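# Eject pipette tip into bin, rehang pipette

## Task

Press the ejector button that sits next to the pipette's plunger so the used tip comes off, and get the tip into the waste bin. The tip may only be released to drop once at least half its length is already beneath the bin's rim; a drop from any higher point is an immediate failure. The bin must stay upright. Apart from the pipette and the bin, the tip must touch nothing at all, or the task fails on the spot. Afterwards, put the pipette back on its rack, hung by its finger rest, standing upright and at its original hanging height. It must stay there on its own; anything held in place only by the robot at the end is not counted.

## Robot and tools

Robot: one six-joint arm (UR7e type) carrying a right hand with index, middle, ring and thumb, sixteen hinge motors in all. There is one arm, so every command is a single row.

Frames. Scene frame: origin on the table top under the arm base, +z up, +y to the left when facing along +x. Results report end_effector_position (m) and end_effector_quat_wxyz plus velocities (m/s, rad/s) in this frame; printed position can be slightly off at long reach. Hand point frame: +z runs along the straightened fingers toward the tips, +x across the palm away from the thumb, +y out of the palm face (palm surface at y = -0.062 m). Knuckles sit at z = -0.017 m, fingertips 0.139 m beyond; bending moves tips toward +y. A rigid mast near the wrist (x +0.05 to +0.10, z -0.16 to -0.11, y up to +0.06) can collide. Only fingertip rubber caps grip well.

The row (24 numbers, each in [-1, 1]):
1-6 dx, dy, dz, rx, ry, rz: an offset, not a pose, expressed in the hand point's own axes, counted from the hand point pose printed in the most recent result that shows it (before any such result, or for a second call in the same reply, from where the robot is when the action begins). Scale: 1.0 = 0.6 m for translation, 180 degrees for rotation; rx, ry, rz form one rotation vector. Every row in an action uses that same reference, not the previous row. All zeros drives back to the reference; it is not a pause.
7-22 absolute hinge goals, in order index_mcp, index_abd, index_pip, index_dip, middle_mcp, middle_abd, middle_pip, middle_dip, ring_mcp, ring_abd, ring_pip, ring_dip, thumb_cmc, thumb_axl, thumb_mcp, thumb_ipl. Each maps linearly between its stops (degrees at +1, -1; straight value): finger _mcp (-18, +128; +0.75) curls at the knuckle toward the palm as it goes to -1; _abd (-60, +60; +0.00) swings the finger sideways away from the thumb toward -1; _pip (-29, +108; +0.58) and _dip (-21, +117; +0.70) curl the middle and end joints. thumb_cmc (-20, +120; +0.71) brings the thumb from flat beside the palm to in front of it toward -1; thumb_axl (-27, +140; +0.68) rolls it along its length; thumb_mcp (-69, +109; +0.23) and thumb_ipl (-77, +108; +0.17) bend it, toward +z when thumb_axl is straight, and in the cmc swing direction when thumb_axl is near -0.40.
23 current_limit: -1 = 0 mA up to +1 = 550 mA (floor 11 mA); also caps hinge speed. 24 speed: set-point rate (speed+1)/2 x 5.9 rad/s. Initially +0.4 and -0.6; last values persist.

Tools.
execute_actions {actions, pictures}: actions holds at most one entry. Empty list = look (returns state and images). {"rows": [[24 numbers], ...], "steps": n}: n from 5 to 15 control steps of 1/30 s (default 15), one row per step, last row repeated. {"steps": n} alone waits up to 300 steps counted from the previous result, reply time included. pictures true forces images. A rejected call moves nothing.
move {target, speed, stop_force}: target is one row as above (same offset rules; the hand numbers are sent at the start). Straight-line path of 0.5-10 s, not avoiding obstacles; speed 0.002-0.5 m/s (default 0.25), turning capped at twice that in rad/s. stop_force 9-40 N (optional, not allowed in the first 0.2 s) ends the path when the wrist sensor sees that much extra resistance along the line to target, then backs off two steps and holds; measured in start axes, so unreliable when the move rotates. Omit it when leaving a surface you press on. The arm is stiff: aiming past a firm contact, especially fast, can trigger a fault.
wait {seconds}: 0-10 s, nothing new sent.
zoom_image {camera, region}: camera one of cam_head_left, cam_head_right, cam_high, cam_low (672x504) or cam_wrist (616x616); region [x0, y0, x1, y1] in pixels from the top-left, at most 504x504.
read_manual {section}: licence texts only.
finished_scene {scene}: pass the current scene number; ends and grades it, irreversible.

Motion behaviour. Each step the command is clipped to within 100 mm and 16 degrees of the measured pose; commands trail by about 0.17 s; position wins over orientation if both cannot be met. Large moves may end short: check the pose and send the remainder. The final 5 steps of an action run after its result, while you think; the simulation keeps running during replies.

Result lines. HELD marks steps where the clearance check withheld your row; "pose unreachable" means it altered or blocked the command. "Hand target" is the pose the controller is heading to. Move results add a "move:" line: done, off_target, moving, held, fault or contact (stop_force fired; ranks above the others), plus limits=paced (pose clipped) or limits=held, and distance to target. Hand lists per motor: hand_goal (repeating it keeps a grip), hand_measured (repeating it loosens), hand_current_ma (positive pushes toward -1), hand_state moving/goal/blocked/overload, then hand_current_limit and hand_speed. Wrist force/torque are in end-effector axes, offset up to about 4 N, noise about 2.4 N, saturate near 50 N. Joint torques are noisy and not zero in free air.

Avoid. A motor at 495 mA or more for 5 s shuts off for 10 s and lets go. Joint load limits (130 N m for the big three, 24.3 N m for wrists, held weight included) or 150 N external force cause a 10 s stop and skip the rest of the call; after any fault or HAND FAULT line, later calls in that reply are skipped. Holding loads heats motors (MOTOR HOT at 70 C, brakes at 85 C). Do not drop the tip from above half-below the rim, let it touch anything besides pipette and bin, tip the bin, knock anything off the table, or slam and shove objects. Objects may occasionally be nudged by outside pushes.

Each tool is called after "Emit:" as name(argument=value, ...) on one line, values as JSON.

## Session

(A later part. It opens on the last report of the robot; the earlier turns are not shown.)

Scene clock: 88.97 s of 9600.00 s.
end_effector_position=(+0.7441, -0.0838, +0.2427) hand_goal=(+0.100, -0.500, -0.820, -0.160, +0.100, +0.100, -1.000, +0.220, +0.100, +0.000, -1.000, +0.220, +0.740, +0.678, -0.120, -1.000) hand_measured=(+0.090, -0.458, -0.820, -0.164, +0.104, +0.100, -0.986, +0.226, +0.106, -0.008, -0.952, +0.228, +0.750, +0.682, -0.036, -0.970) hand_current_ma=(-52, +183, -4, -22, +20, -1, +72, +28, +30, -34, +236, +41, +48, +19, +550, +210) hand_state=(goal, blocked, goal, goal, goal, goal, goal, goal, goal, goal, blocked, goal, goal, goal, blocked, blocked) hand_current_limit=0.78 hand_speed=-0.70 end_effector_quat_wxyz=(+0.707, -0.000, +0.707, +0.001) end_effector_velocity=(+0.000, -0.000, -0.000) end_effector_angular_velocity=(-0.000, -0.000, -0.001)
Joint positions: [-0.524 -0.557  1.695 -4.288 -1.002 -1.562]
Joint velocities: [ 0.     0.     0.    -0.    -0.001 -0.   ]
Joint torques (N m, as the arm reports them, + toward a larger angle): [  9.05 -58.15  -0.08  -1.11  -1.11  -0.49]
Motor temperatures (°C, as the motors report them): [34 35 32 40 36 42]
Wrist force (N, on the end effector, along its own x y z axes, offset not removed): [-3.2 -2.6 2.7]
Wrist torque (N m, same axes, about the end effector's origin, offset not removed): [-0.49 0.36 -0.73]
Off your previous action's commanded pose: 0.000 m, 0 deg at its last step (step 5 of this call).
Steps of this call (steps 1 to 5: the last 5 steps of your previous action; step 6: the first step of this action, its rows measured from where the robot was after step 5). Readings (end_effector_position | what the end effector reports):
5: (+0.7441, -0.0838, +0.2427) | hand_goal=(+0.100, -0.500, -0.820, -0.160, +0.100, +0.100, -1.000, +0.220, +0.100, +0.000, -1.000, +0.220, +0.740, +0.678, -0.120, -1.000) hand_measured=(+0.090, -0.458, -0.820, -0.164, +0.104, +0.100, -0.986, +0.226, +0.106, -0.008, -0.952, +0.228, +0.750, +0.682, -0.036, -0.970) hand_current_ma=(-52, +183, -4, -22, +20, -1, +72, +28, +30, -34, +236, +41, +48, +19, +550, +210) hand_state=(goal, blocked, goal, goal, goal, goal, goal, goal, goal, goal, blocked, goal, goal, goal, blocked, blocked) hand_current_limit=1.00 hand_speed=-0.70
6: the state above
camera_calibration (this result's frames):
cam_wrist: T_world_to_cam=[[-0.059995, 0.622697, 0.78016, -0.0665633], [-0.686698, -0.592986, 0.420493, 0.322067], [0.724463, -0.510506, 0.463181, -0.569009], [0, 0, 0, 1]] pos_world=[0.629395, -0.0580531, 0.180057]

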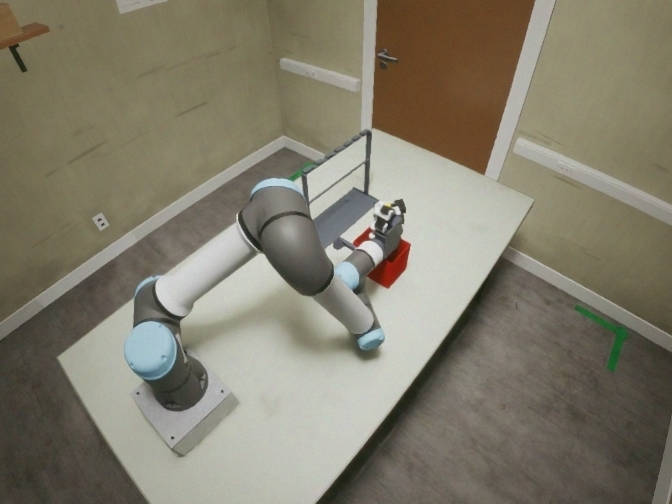

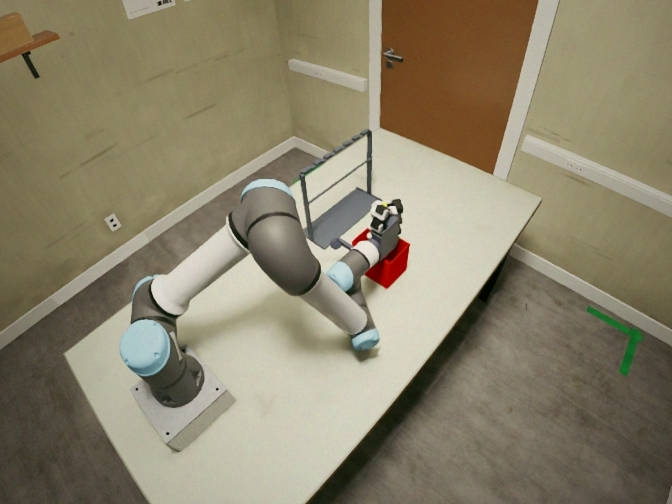

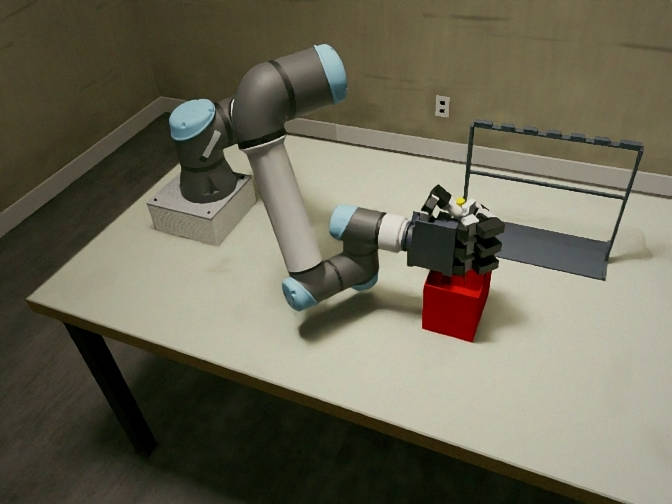

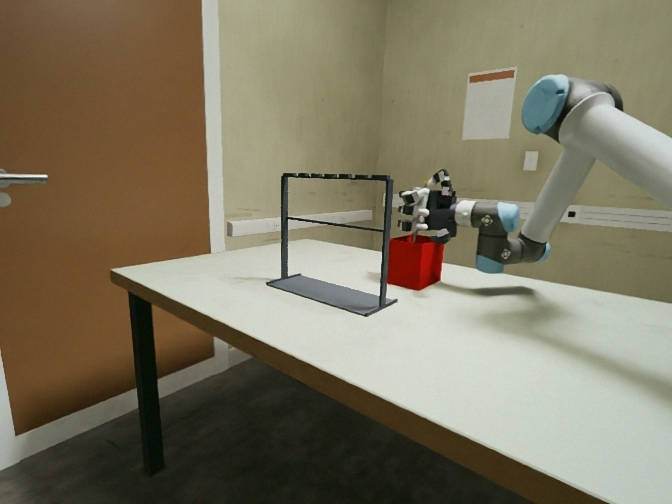

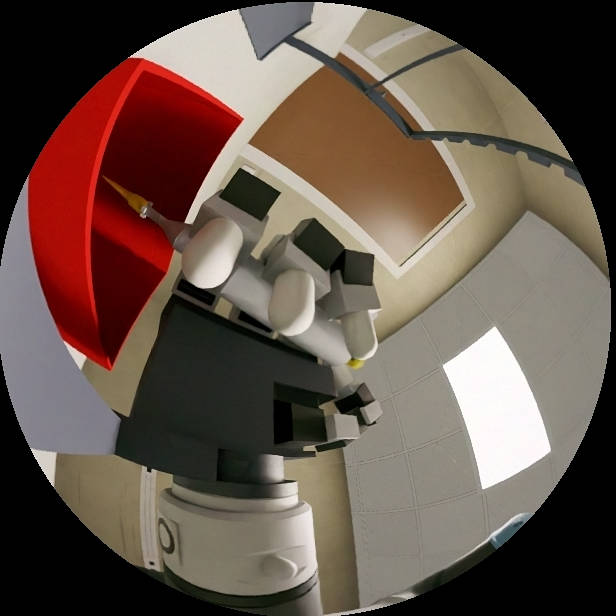

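Emit:
move(target=[0,0,0,0,0,0, 0.1,0.0,-0.82,-0.16, 0.3,0.0,-0.9,0.4, 0.34,0,-0.88,0.45, 0.74,0.678,0.2,-0.6, 0.78,-0.6])

Emit:
zoom_image(camera="cam_low", region=[390, 160, 460, 230])

Emit:
zoom_image(camera="cam_high", region=[430, 176, 500, 232])

Scene clock: 91.00 s of 9600.00 s.
end_effector_position=(+0.7441, -0.0838, +0.2427) hand_goal=(+0.100, +0.000, -0.820, -0.160, +0.300, +0.000, -0.900, +0.400, +0.340, +0.000, -0.880, +0.450, +0.740, +0.678, +0.200, -0.600) hand_measured=(+0.098, -0.014, -0.812, -0.158, +0.298, +0.002, -0.902, +0.396, +0.338, -0.006, -0.882, +0.448, +0.744, +0.680, +0.194, -0.606) hand_current_ma=(-11, -66, +41, +14, -13, +7, -14, -15, -10, -25, -9, -13, +25, +17, -37, -36) hand_state=(goal, goal, goal, goal, goal, goal, goal, goal, goal, goal, goal, goal, goal, goal, goal, goal) hand_current_limit=0.78 hand_speed=-0.60 end_effector_quat_wxyz=(+0.707, -0.000, +0.707, +0.001) end_effector_velocity=(-0.000, -0.000, +0.000) end_effector_angular_velocity=(-0.000, -0.000, -0.000)
Joint positions: [-0.524 -0.557  1.695 -4.288 -1.002 -1.562]
Joint velocities: [-0.    -0.     0.    -0.001 -0.    -0.   ]
Joint torques (N m, as the arm reports them, + toward a larger angle): [  8.88 -56.94  -0.52  -1.32  -1.17  -0.37]
Motor temperatures (°C, as the motors report them): [34 35 32 40 36 42]
Wrist force (N, on the end effector, along its own x y z axes, offset not removed): [2.1 0.5 0.4]
Wrist torque (N m, same axes, about the end effector's origin, offset not removed): [0.11 -0.10 -0.13]
Hand target: +0.744, -0.084, +0.243; +0.707, -0.000, +0.707, +0.001
Off your previous action's commanded pose: 0.000 m, 0 deg at its last step (step 5 of this call).
Off the commanded pose: 0.000 m, 0 deg.
Kept back: nothing.
move: done
camera_calibration (this result's frames):
cam_wrist: T_world_to_cam=[[-0.0599948, 0.622697, 0.78016, -0.0665634], [-0.686698, -0.592986, 0.420493, 0.322067], [0.724463, -0.510507, 0.46318, -0.569009], [0, 0, 0, 1]] pos_world=[0.629395, -0.058053, 0.180057]

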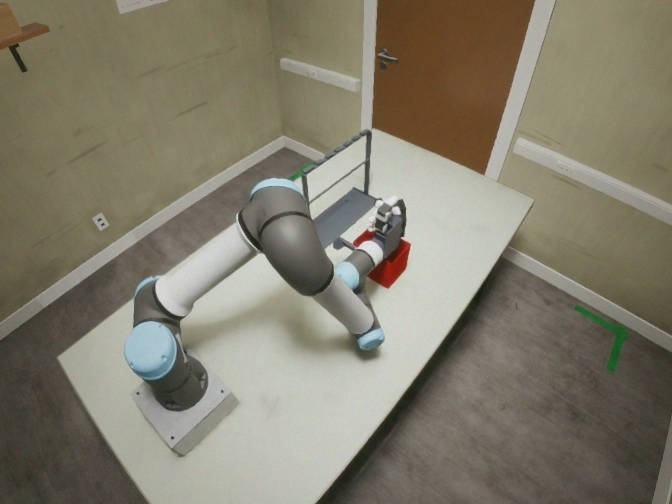

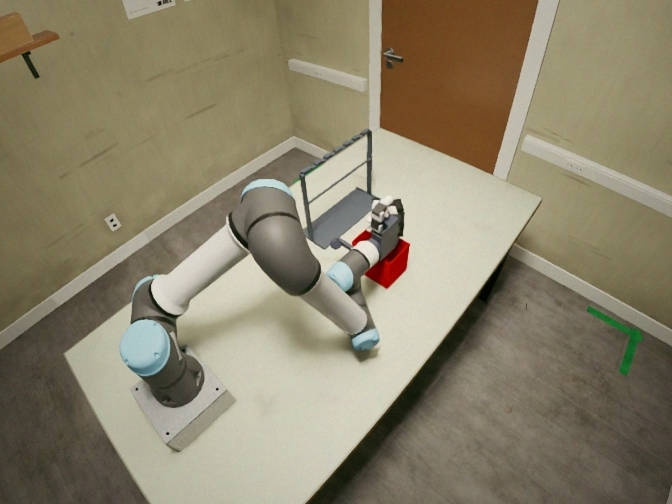

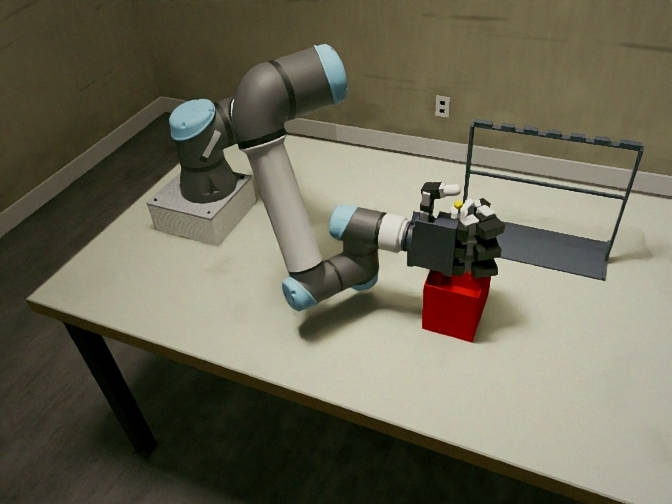

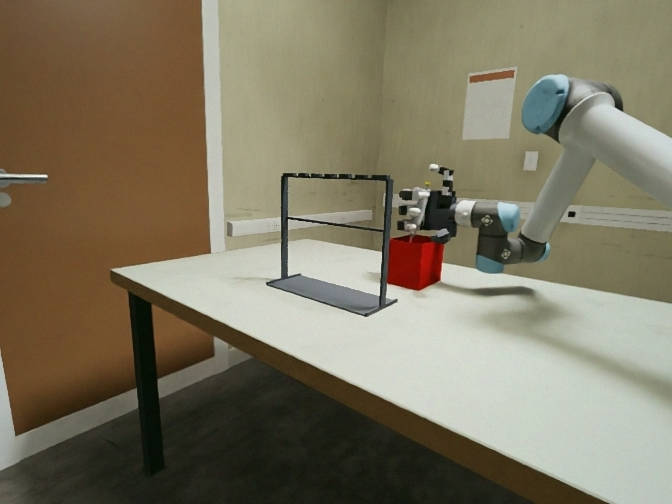

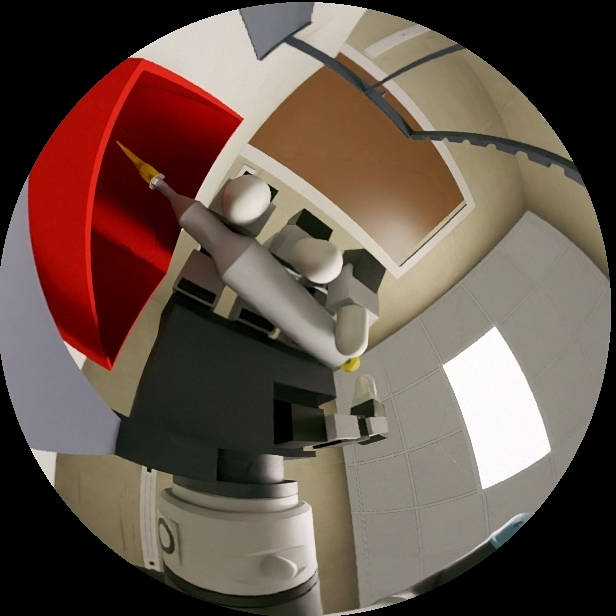

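Region (390, 160, 460, 230) of cam_low's 672x504 image, scaled by 7.200, with more detail than that image has.

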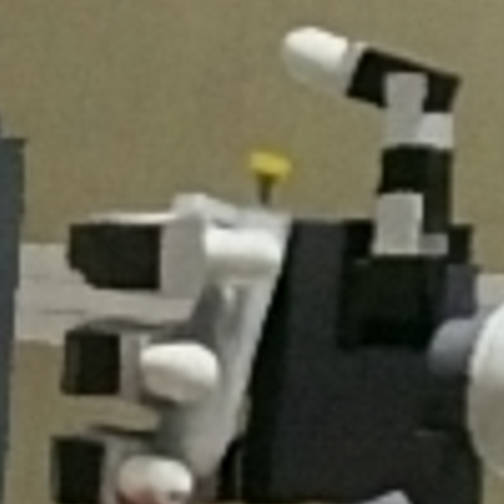

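Region (430, 176, 500, 232) of cam_high's 672x504 image, scaled by 7.200, with more detail than that image has; it fills the top 403 rows of this view, and the rest is white.

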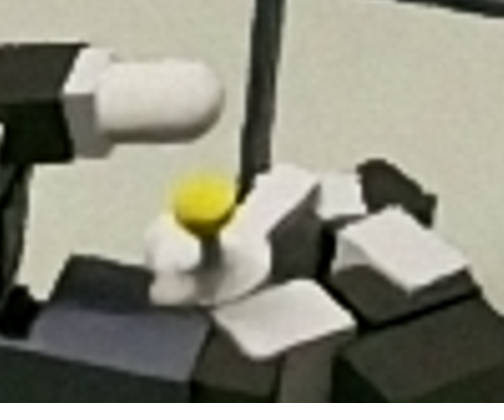

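Emit:
move(target=[0,0,0,0,0,0, 0.1,0.0,-0.82,-0.16, 0.3,0.0,-0.9,0.4, 0.34,0,-0.88,0.45, 0.86,0.678,-0.12,-1.0, 0.78,-0.6])

Emit:
zoom_image(camera="cam_low", region=[390, 160, 460, 230])

Emit:
zoom_image(camera="cam_high", region=[430, 176, 500, 232])

Scene clock: 92.73 s of 9600.00 s.
end_effector_position=(+0.7441, -0.0838, +0.2427) hand_goal=(+0.100, +0.000, -0.820, -0.160, +0.300, +0.000, -0.900, +0.400, +0.340, +0.000, -0.880, +0.450, +0.860, +0.678, -0.120, -1.000) hand_measured=(+0.098, -0.014, -0.812, -0.158, +0.298, +0.002, -0.902, +0.396, +0.338, -0.006, -0.882, +0.448, +0.860, +0.678, -0.104, -0.952) hand_current_ma=(-11, -66, +41, +14, -13, +7, -14, -15, -10, -25, -9, -13, -2, +2, +114, +329) hand_state=(goal, goal, goal, goal, goal, goal, goal, goal, goal, goal, goal, goal, goal, goal, goal, blocked) hand_current_limit=0.78 hand_speed=-0.60 end_effector_quat_wxyz=(+0.707, -0.000, +0.707, +0.001) end_effector_velocity=(-0.000, -0.000, +0.000) end_effector_angular_velocity=(-0.000, -0.000, +0.000)
Joint positions: [-0.524 -0.557  1.695 -4.288 -1.002 -1.562]
Joint velocities: [-0.    -0.     0.001 -0.001  0.001 -0.   ]
Joint torques (N m, as the arm reports them, + toward a larger angle): [  8.59 -58.12   0.23  -1.12  -1.2   -0.62]
Motor temperatures (°C, as the motors report them): [34 35 32 40 36 42]
Wrist force (N, on the end effector, along its own x y z axes, offset not removed): [-1.1 -1.5 -0.6]
Wrist torque (N m, same axes, about the end effector's origin, offset not removed): [-0.14 0.17 -0.66]
Hand target: +0.744, -0.084, +0.243; +0.707, -0.000, +0.707, +0.001
Off the commanded pose: 0.000 m, 0 deg.
Kept back: nothing.
move: done
camera_calibration (this result's frames):
cam_wrist: T_world_to_cam=[[-0.0599947, 0.622697, 0.78016, -0.0665635], [-0.686698, -0.592985, 0.420493, 0.322067], [0.724463, -0.510507, 0.46318, -0.569009], [0, 0, 0, 1]] pos_world=[0.629395, -0.0580531, 0.180057]

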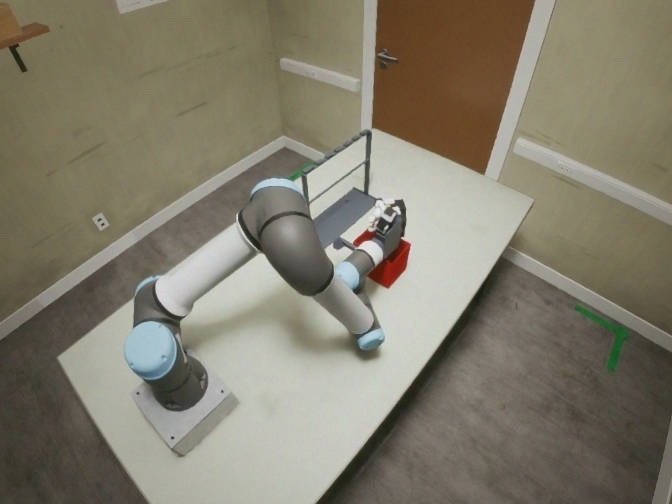

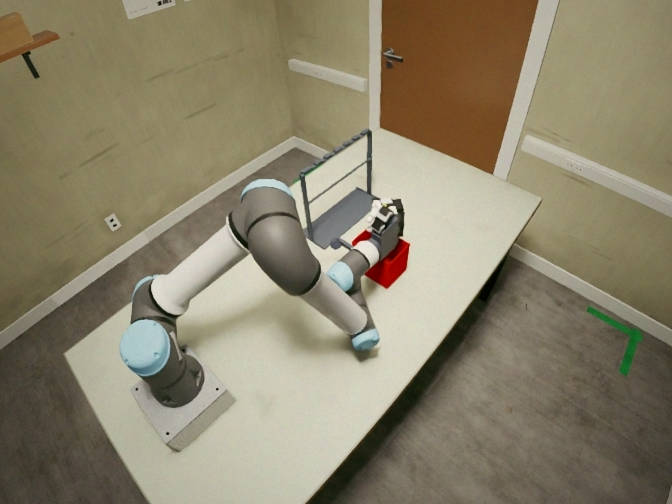

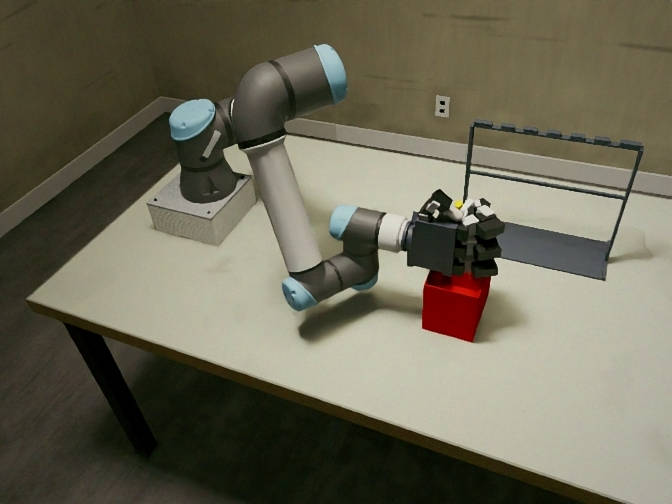

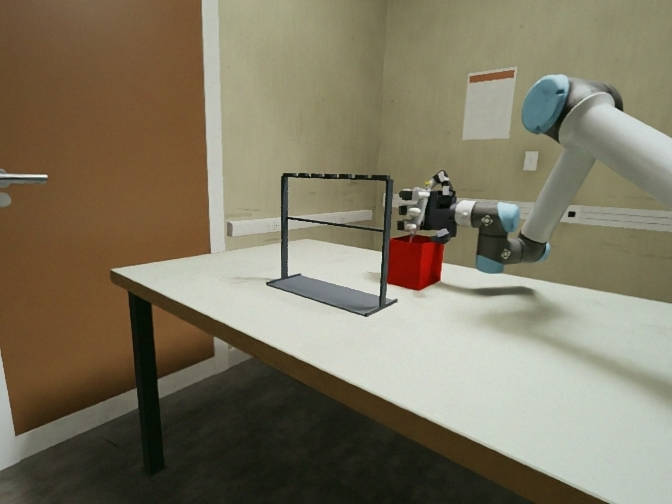

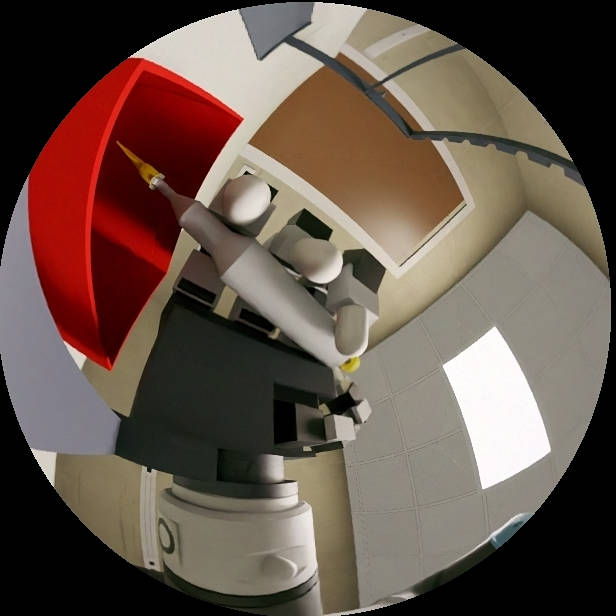

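Region (390, 160, 460, 230) of cam_low's 672x504 image, scaled by 7.200, with more detail than that image has.

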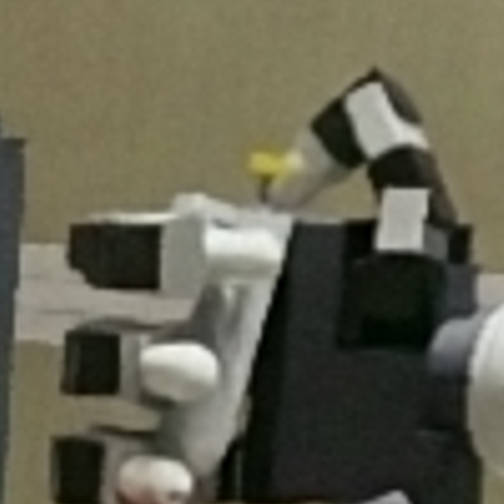

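Region (430, 176, 500, 232) of cam_high's 672x504 image, scaled by 7.200, with more detail than that image has; it fills the top 403 rows of this view, and the rest is white.

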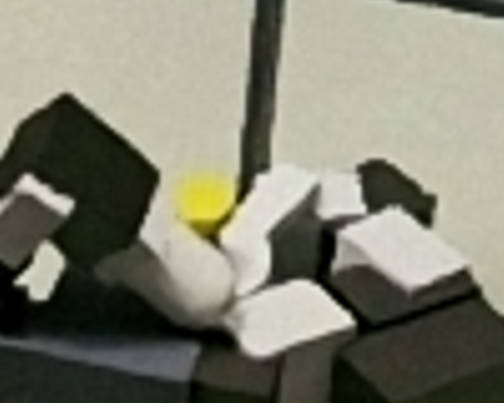

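Emit:
execute_actions(actions=[{"rows": [[0,0,0,0,0,0, 0.1,0.0,-0.82,-0.16, 0.3,0.0,-0.9,0.4, 0.34,0,-0.88,0.45, 0.86,0.678,-0.02,-1.0, 0.78,-0.6],[0,0,0,0,0,0, 0.1,0.0,-0.82,-0.16, 0.3,0.0,-0.9,0.4, 0.34,0,-0.88,0.45, 0.86,0.678,-0.02,-1.0, 0.78,-0.6],[0,0,0,0,0,0, 0.1,0.0,-0.82,-0.16, 0.3,0.0,-0.9,0.4, 0.34,0,-0.88,0.45, 0.86,0.678,-0.02,-1.0, 0.78,-0.6],[0,0,0,0,0,0, 0.1,0.0,-0.82,-0.16, 0.3,0.0,-0.9,0.4, 0.34,0,-0.88,0.45, 0.86,0.678,-0.02,-1.0, 0.78,-0.6],[0,0,0,0,0,0, 0.1,0.0,-0.82,-0.16, 0.3,0.0,-0.9,0.4, 0.34,0,-0.88,0.45, 0.86,0.678,-0.02,-1.0, 0.78,-0.6],[0,0,0,0,0,0, 0.1,0.0,-0.82,-0.16, 0.3,0.0,-0.9,0.4, 0.34,0,-0.88,0.45, 0.86,0.678,-0.02,-1.0, 0.78,-0.6],[0,0,0,0,0,0, 0.1,0.0,-0.82,-0.16, 0.3,0.0,-0.9,0.4, 0.34,0,-0.88,0.45, 0.86,0.678,-0.02,-1.0, 0.78,-0.6],[0,0,0,0,0,0, 0.1,0.0,-0.82,-0.16, 0.3,0.0,-0.9,0.4, 0.34,0,-0.88,0.45, 0.79,0.678,-0.02,-1.0, 0.78,-0.6]], "steps": 15}])

Emit:
move(target=[0,0,0,0,0,0, 0.1,0.0,-0.82,-0.16, 0.3,0.0,-0.9,0.4, 0.34,0,-0.88,0.45, 0.79,0.678,-0.2,-1.0, 0.78,-0.7])

Emit:
zoom_image(camera="cam_high", region=[430, 176, 500, 232])

Scene clock: 94.43 s of 9600.00 s.
end_effector_position=(+0.7441, -0.0838, +0.2427) hand_goal=(+0.100, +0.000, -0.820, -0.160, +0.300, +0.000, -0.900, +0.400, +0.340, +0.000, -0.880, +0.450, +0.790, +0.678, -0.020, -1.000) hand_measured=(+0.098, -0.014, -0.812, -0.158, +0.298, +0.002, -0.902, +0.396, +0.338, -0.006, -0.882, +0.448, +0.842, +0.678, -0.028, -0.998) hand_current_ma=(-11, -66, +41, +14, -13, +7, -14, -15, -10, -25, -9, -13, +108, +2, -51, +6) hand_state=(goal, goal, goal, goal, goal, goal, goal, goal, goal, goal, goal, goal, moving, goal, goal, goal) hand_current_limit=0.78 hand_speed=-0.60 end_effector_quat_wxyz=(+0.707, -0.000, +0.707, +0.001) end_effector_velocity=(-0.000, +0.001, -0.000) end_effector_angular_velocity=(+0.001, +0.001, +0.001)
Joint positions: [-0.524 -0.557  1.695 -4.288 -1.002 -1.562]
Joint velocities: [ 0.001 -0.     0.001  0.001  0.001  0.   ]
Joint torques (N m, as the arm reports them, + toward a larger angle): [  8.3  -57.65  -0.06  -1.12  -1.11  -0.54]
Motor temperatures (°C, as the motors report them): [34 35 32 40 36 42]
Wrist force (N, on the end effector, along its own x y z axes, offset not removed): [0.7 -3.6 1.1]
Wrist torque (N m, same axes, about the end effector's origin, offset not removed): [-0.58 0.06 -0.40]
Steps of this call (steps 1 to 41: nothing new was sent; steps 42 to 51: the first 10 steps of this action). Readings (end_effector_position | what the end effector reports):
42: (+0.7441, -0.0838, +0.2427) | hand_goal=(+0.100, +0.000, -0.820, -0.160, +0.300, +0.000, -0.900, +0.400, +0.340, +0.000, -0.880, +0.450, +0.860, +0.678, -0.020, -1.000) hand_measured=(+0.098, -0.014, -0.812, -0.158, +0.298, +0.002, -0.902, +0.396, +0.338, -0.006, -0.882, +0.448, +0.860, +0.678, -0.104, -0.952) hand_current_ma=(-11, -66, +41, +14, -13, +7, -14, -15, -10, -25, -9, -13, -2, +2, +114, +329) hand_state=(goal, goal, goal, goal, goal, goal, goal, goal, goal, goal, goal, goal, goal, goal, moving, blocked) hand_current_limit=0.78 hand_speed=-0.60
43: (+0.7441, -0.0838, +0.2427) | hand_goal=(+0.100, +0.000, -0.820, -0.160, +0.300, +0.000, -0.900, +0.400, +0.340, +0.000, -0.880, +0.450, +0.860, +0.678, -0.020, -1.000) hand_measured=(+0.098, -0.014, -0.812, -0.158, +0.298, +0.002, -0.902, +0.396, +0.338, -0.006, -0.882, +0.448, +0.860, +0.678, -0.102, -0.952) hand_current_ma=(-11, -66, +41, +14, -13, +7, -14, -15, -10, -25, -9, -13, -2, +1, +13, +300) hand_state=(goal, goal, goal, goal, goal, goal, goal, goal, goal, goal, goal, goal, goal, goal, moving, moving) hand_current_limit=0.78 hand_speed=-0.60
45: (+0.7441, -0.0838, +0.2427) | hand_goal=(+0.100, +0.000, -0.820, -0.160, +0.300, +0.000, -0.900, +0.400, +0.340, +0.000, -0.880, +0.450, +0.860, +0.678, -0.020, -1.000) hand_measured=(+0.098, -0.014, -0.812, -0.158, +0.298, +0.002, -0.902, +0.396, +0.338, -0.006, -0.882, +0.448, +0.860, +0.678, -0.076, -0.980) hand_current_ma=(-11, -66, +41, +14, -13, +7, -14, -15, -10, -25, -9, -13, -2, +2, -99, +10) hand_state=(goal, goal, goal, goal, goal, goal, goal, goal, goal, goal, goal, goal, goal, goal, moving, moving) hand_current_limit=0.78 hand_speed=-0.60
49: (+0.7441, -0.0838, +0.2427) | hand_goal=(+0.100, +0.000, -0.820, -0.160, +0.300, +0.000, -0.900, +0.400, +0.340, +0.000, -0.880, +0.450, +0.790, +0.678, -0.020, -1.000) hand_measured=(+0.098, -0.014, -0.812, -0.158, +0.298, +0.002, -0.902, +0.396, +0.338, -0.006, -0.882, +0.448, +0.860, +0.678, -0.028, -0.998) hand_current_ma=(-11, -66, +41, +14, -13, +7, -14, -15, -10, -25, -9, -13, -2, +2, -46, +6) hand_state=(goal, goal, goal, goal, goal, goal, goal, goal, goal, goal, goal, goal, moving, goal, moving, moving) hand_current_limit=0.78 hand_speed=-0.60
51: the state above

Scene clock: 95.20 s of 9600.00 s.
end_effector_position=(+0.7441, -0.0838, +0.2427) hand_goal=(+0.100, +0.000, -0.820, -0.160, +0.300, +0.000, -0.900, +0.400, +0.340, +0.000, -0.880, +0.450, +0.790, +0.678, -0.200, -1.000) hand_measured=(+0.098, -0.012, -0.812, -0.158, +0.298, +0.002, -0.902, +0.396, +0.338, -0.004, -0.878, +0.448, +0.796, +0.678, -0.082, -0.996) hand_current_ma=(-11, -53, +43, +14, -13, +7, -14, -15, -9, -19, +9, -7, +28, +2, +489, +30) hand_state=(goal, goal, goal, goal, goal, goal, goal, goal, goal, goal, goal, goal, goal, goal, blocked, goal) hand_current_limit=0.78 hand_speed=-0.70 end_effector_quat_wxyz=(+0.707, -0.000, +0.707, +0.001) end_effector_velocity=(-0.000, +0.000, +0.000) end_effector_angular_velocity=(+0.000, -0.000, +0.000)
Joint positions: [-0.524 -0.557  1.695 -4.288 -1.002 -1.562]
Joint velocities: [-0.     0.    -0.    -0.     0.001  0.   ]
Joint torques (N m, as the arm reports them, + toward a larger angle): [  9.78 -56.26  -1.3   -1.28  -1.13  -0.79]
Motor temperatures (°C, as the motors report them): [34 35 32 40 36 42]
Wrist force (N, on the end effector, along its own x y z axes, offset not removed): [-0.2 -0.6 3.1]
Wrist torque (N m, same axes, about the end effector's origin, offset not removed): [-0.43 0.10 -0.31]
Hand target: +0.744, -0.084, +0.243; +0.707, -0.000, +0.707, +0.001
Off your previous action's commanded pose: 0.000 m, 0 deg at its last step (step 5 of this call).
Off the commanded pose: 0.000 m, 0 deg.
Kept back: nothing.
move: done
camera_calibration (this result's frames):
cam_wrist: T_world_to_cam=[[-0.0599948, 0.622697, 0.78016, -0.0665634], [-0.686697, -0.592986, 0.420493, 0.322067], [0.724463, -0.510506, 0.46318, -0.569009], [0, 0, 0, 1]] pos_world=[0.629395, -0.058053, 0.180057]

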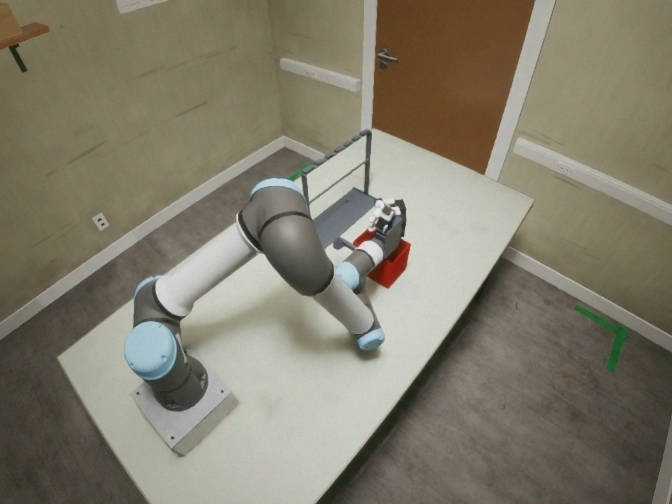

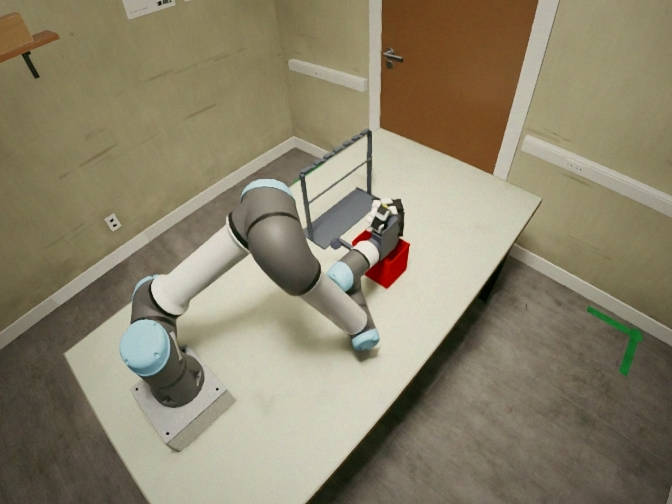

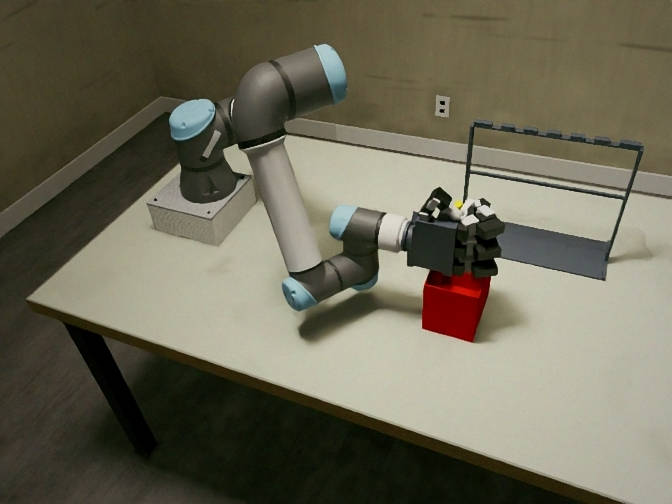

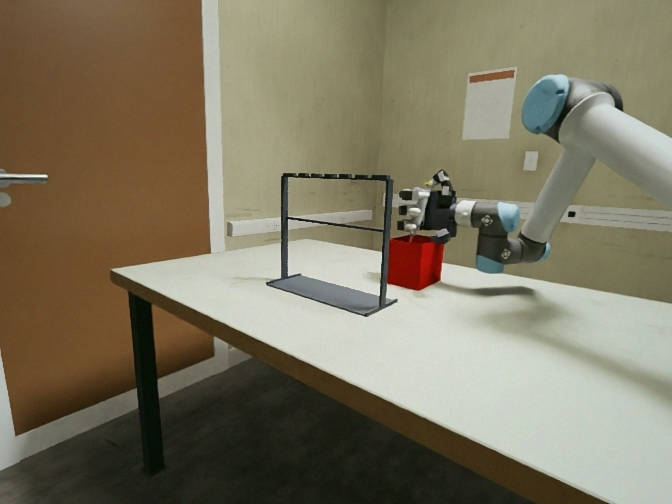

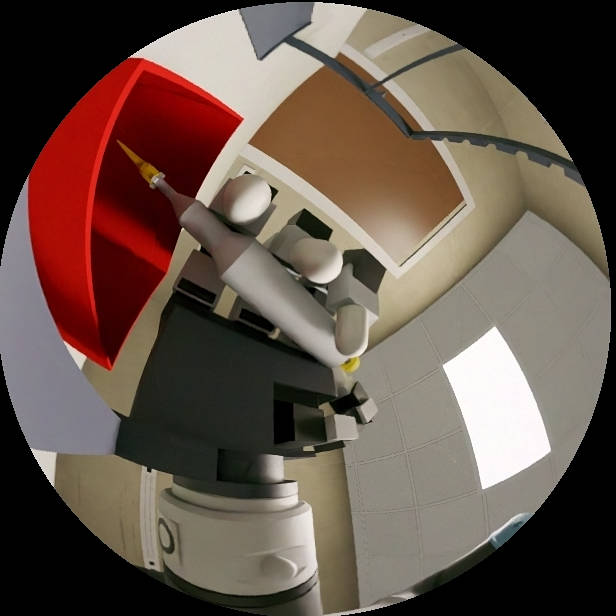

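Region (430, 176, 500, 232) of cam_high's 672x504 image, scaled by 7.200, with more detail than that image has; it fills the top 403 rows of this view, and the rest is white.

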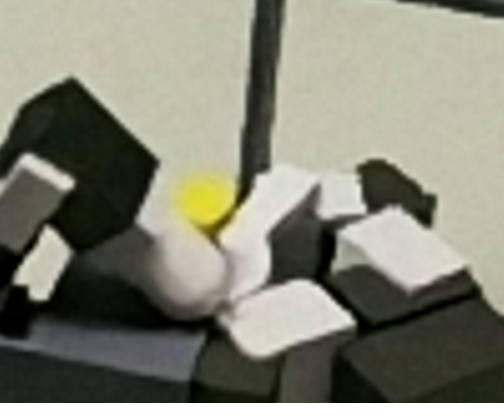

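Emit:
execute_actions(actions=[])

Scene clock: 95.93 s of 9600.00 s.
end_effector_position=(+0.7441, -0.0838, +0.2427) hand_goal=(+0.100, +0.000, -0.820, -0.160, +0.300, +0.000, -0.900, +0.400, +0.340, +0.000, -0.880, +0.450, +0.790, +0.678, -0.200, -1.000) hand_measured=(+0.098, -0.012, -0.812, -0.158, +0.298, +0.002, -0.902, +0.396, +0.338, -0.004, -0.878, +0.448, +0.796, +0.678, -0.082, -0.996) hand_current_ma=(-11, -53, +43, +14, -13, +7, -14, -15, -9, -19, +9, -7, +28, +2, +489, +30) hand_state=(goal, goal, goal, goal, goal, goal, goal, goal, goal, goal, goal, goal, goal, goal, blocked, goal) hand_current_limit=0.78 hand_speed=-0.70 end_effector_quat_wxyz=(+0.707, -0.000, +0.707, +0.001) end_effector_velocity=(+0.000, -0.001, +0.000) end_effector_angular_velocity=(-0.000, -0.000, -0.001)
Joint positions: [-0.524 -0.557  1.695 -4.288 -1.002 -1.562]
Joint velocities: [-0.001 -0.    -0.001  0.001 -0.001  0.   ]
Joint torques (N m, as the arm reports them, + toward a larger angle): [  7.57 -56.92   0.09  -1.26  -1.03  -0.48]
Motor temperatures (°C, as the motors report them): [34 35 32 40 36 42]
Wrist force (N, on the end effector, along its own x y z axes, offset not removed): [-2.9 -3.0 1.8]
Wrist torque (N m, same axes, about the end effector's origin, offset not removed): [-0.39 0.46 -0.67]
Hand target: +0.744, -0.084, +0.243; +0.707, -0.000, +0.707, +0.001
Off the commanded pose: 0.000 m, 0 deg.
Kept back: nothing.
Steps of this call (steps 1 to 22: nothing new was sent). Readings (end_effector_position | what the end effector reports):
1: (+0.7441, -0.0838, +0.2427) | hand_goal=(+0.100, +0.000, -0.820, -0.160, +0.300, +0.000, -0.900, +0.400, +0.340, +0.000, -0.880, +0.450, +0.790, +0.678, -0.200, -1.000) hand_measured=(+0.098, -0.012, -0.812, -0.158, +0.298, +0.002, -0.902, +0.396, +0.338, -0.004, -0.878, +0.448, +0.796, +0.678, -0.082, -0.996) hand_current_ma=(-11, -53, +43, +14, -13, +7, -14, -15, -9, -19, +9, -7, +28, +2, +490, +30) hand_state=(goal, goal, goal, goal, goal, goal, goal, goal, goal, goal, goal, goal, goal, goal, blocked, goal) hand_current_limit=0.78 hand_speed=-0.70
2: (+0.7441, -0.0838, +0.2427) | hand_goal=(+0.100, +0.000, -0.820, -0.160, +0.300, +0.000, -0.900, +0.400, +0.340, +0.000, -0.880, +0.450, +0.790, +0.678, -0.200, -1.000) hand_measured=(+0.098, -0.012, -0.812, -0.158, +0.298, +0.002, -0.902, +0.396, +0.338, -0.004, -0.878, +0.448, +0.796, +0.678, -0.082, -0.996) hand_current_ma=(-11, -53, +43, +14, -13, +7, -14, -15, -9, -19, +9, -7, +28, +2, +490, +30) hand_state=(goal, goal, goal, goal, goal, goal, goal, goal, goal, goal, goal, goal, goal, goal, blocked, goal) hand_current_limit=0.78 hand_speed=-0.70
4: (+0.7441, -0.0838, +0.2427) | hand_goal=(+0.100, +0.000, -0.820, -0.160, +0.300, +0.000, -0.900, +0.400, +0.340, +0.000, -0.880, +0.450, +0.790, +0.678, -0.200, -1.000) hand_measured=(+0.098, -0.012, -0.812, -0.158, +0.298, +0.002, -0.902, +0.396, +0.338, -0.004, -0.878, +0.448, +0.796, +0.678, -0.082, -0.996) hand_current_ma=(-11, -53, +43, +14, -13, +7, -14, -15, -9, -19, +9, -7, +28, +2, +490, +30) hand_state=(goal, goal, goal, goal, goal, goal, goal, goal, goal, goal, goal, goal, goal, goal, blocked, goal) hand_current_limit=0.78 hand_speed=-0.70
8: (+0.7441, -0.0838, +0.2427) | hand_goal=(+0.100, +0.000, -0.820, -0.160, +0.300, +0.000, -0.900, +0.400, +0.340, +0.000, -0.880, +0.450, +0.790, +0.678, -0.200, -1.000) hand_measured=(+0.098, -0.012, -0.812, -0.158, +0.298, +0.002, -0.902, +0.396, +0.338, -0.004, -0.878, +0.448, +0.796, +0.678, -0.082, -0.996) hand_current_ma=(-11, -53, +43, +14, -13, +7, -14, -15, -9, -19, +9, -7, +28, +2, +489, +30) hand_state=(goal, goal, goal, goal, goal, goal, goal, goal, goal, goal, goal, goal, goal, goal, blocked, goal) hand_current_limit=0.78 hand_speed=-0.70
22: the state above
camera_calibration (this result's frames):
cam_wrist: T_world_to_cam=[[-0.0599949, 0.622697, 0.78016, -0.0665634], [-0.686698, -0.592986, 0.420493, 0.322067], [0.724463, -0.510507, 0.46318, -0.569009], [0, 0, 0, 1]] pos_world=[0.629395, -0.058053, 0.180057]

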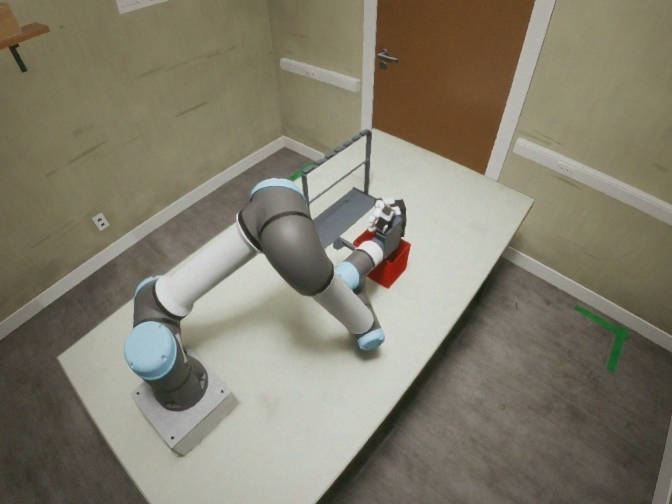

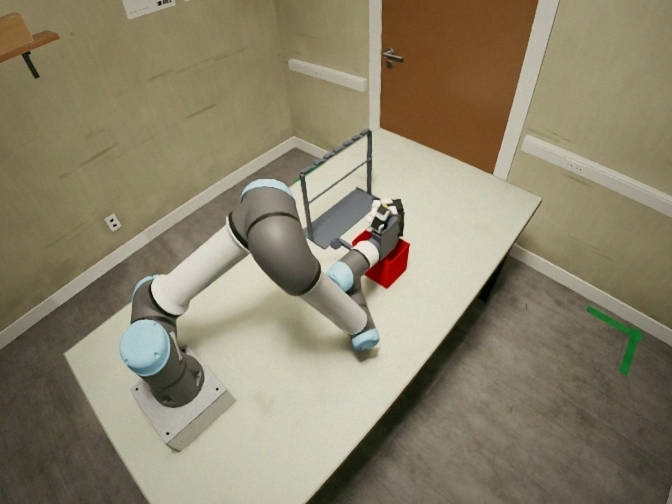

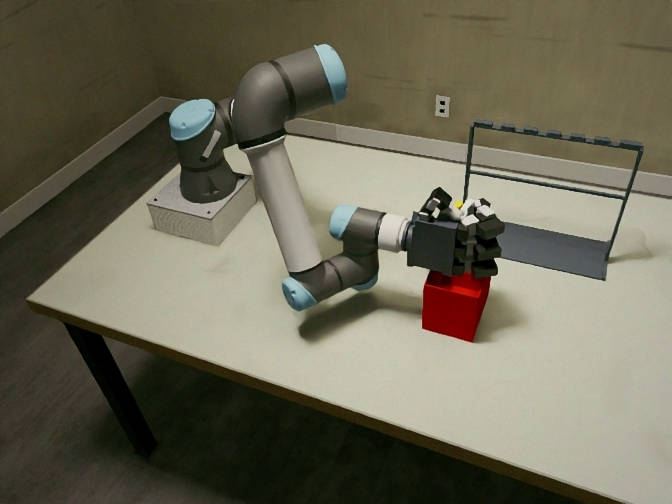

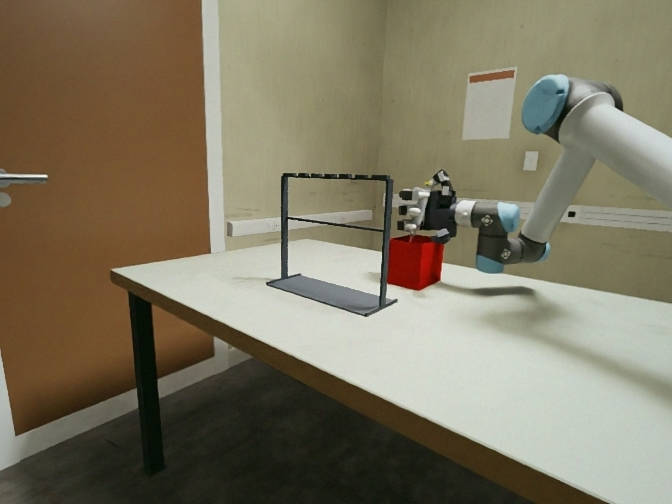

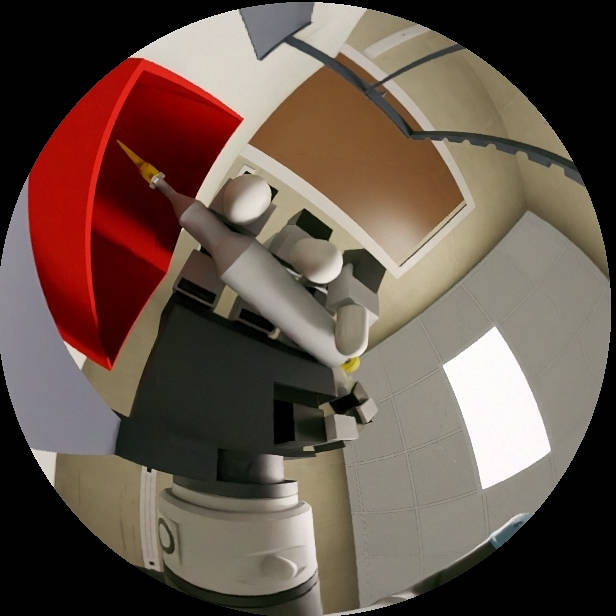

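Emit:
zoom_image(camera="cam_high", region=[410, 170, 520, 290])

Emit:
zoom_image(camera="cam_low", region=[380, 160, 470, 260])

Region (410, 170, 520, 290) of cam_high's 672x504 image, scaled by 4.200, with more detail than that image has; it fills the left 462 columns of this view, and the rest is white.

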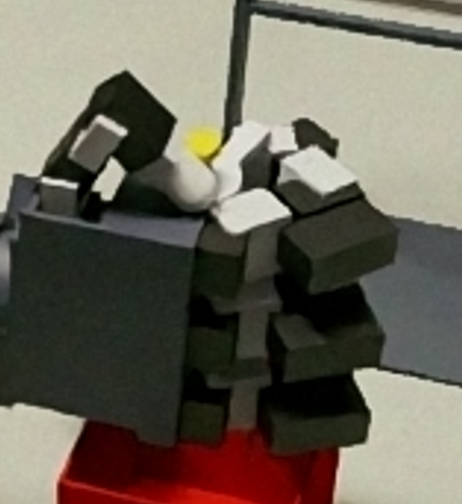

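Region (380, 160, 470, 260) of cam_low's 672x504 image, scaled by 5.040, with more detail than that image has; it fills the left 454 columns of this view, and the rest is white.

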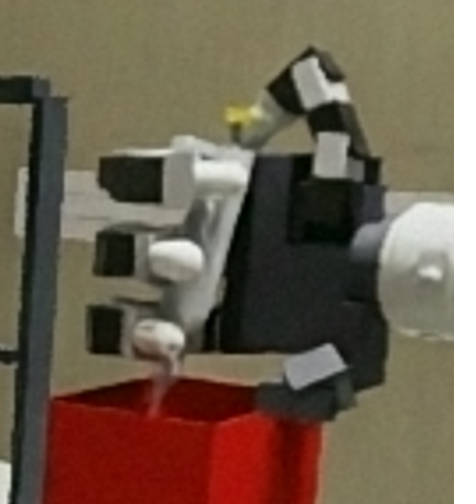

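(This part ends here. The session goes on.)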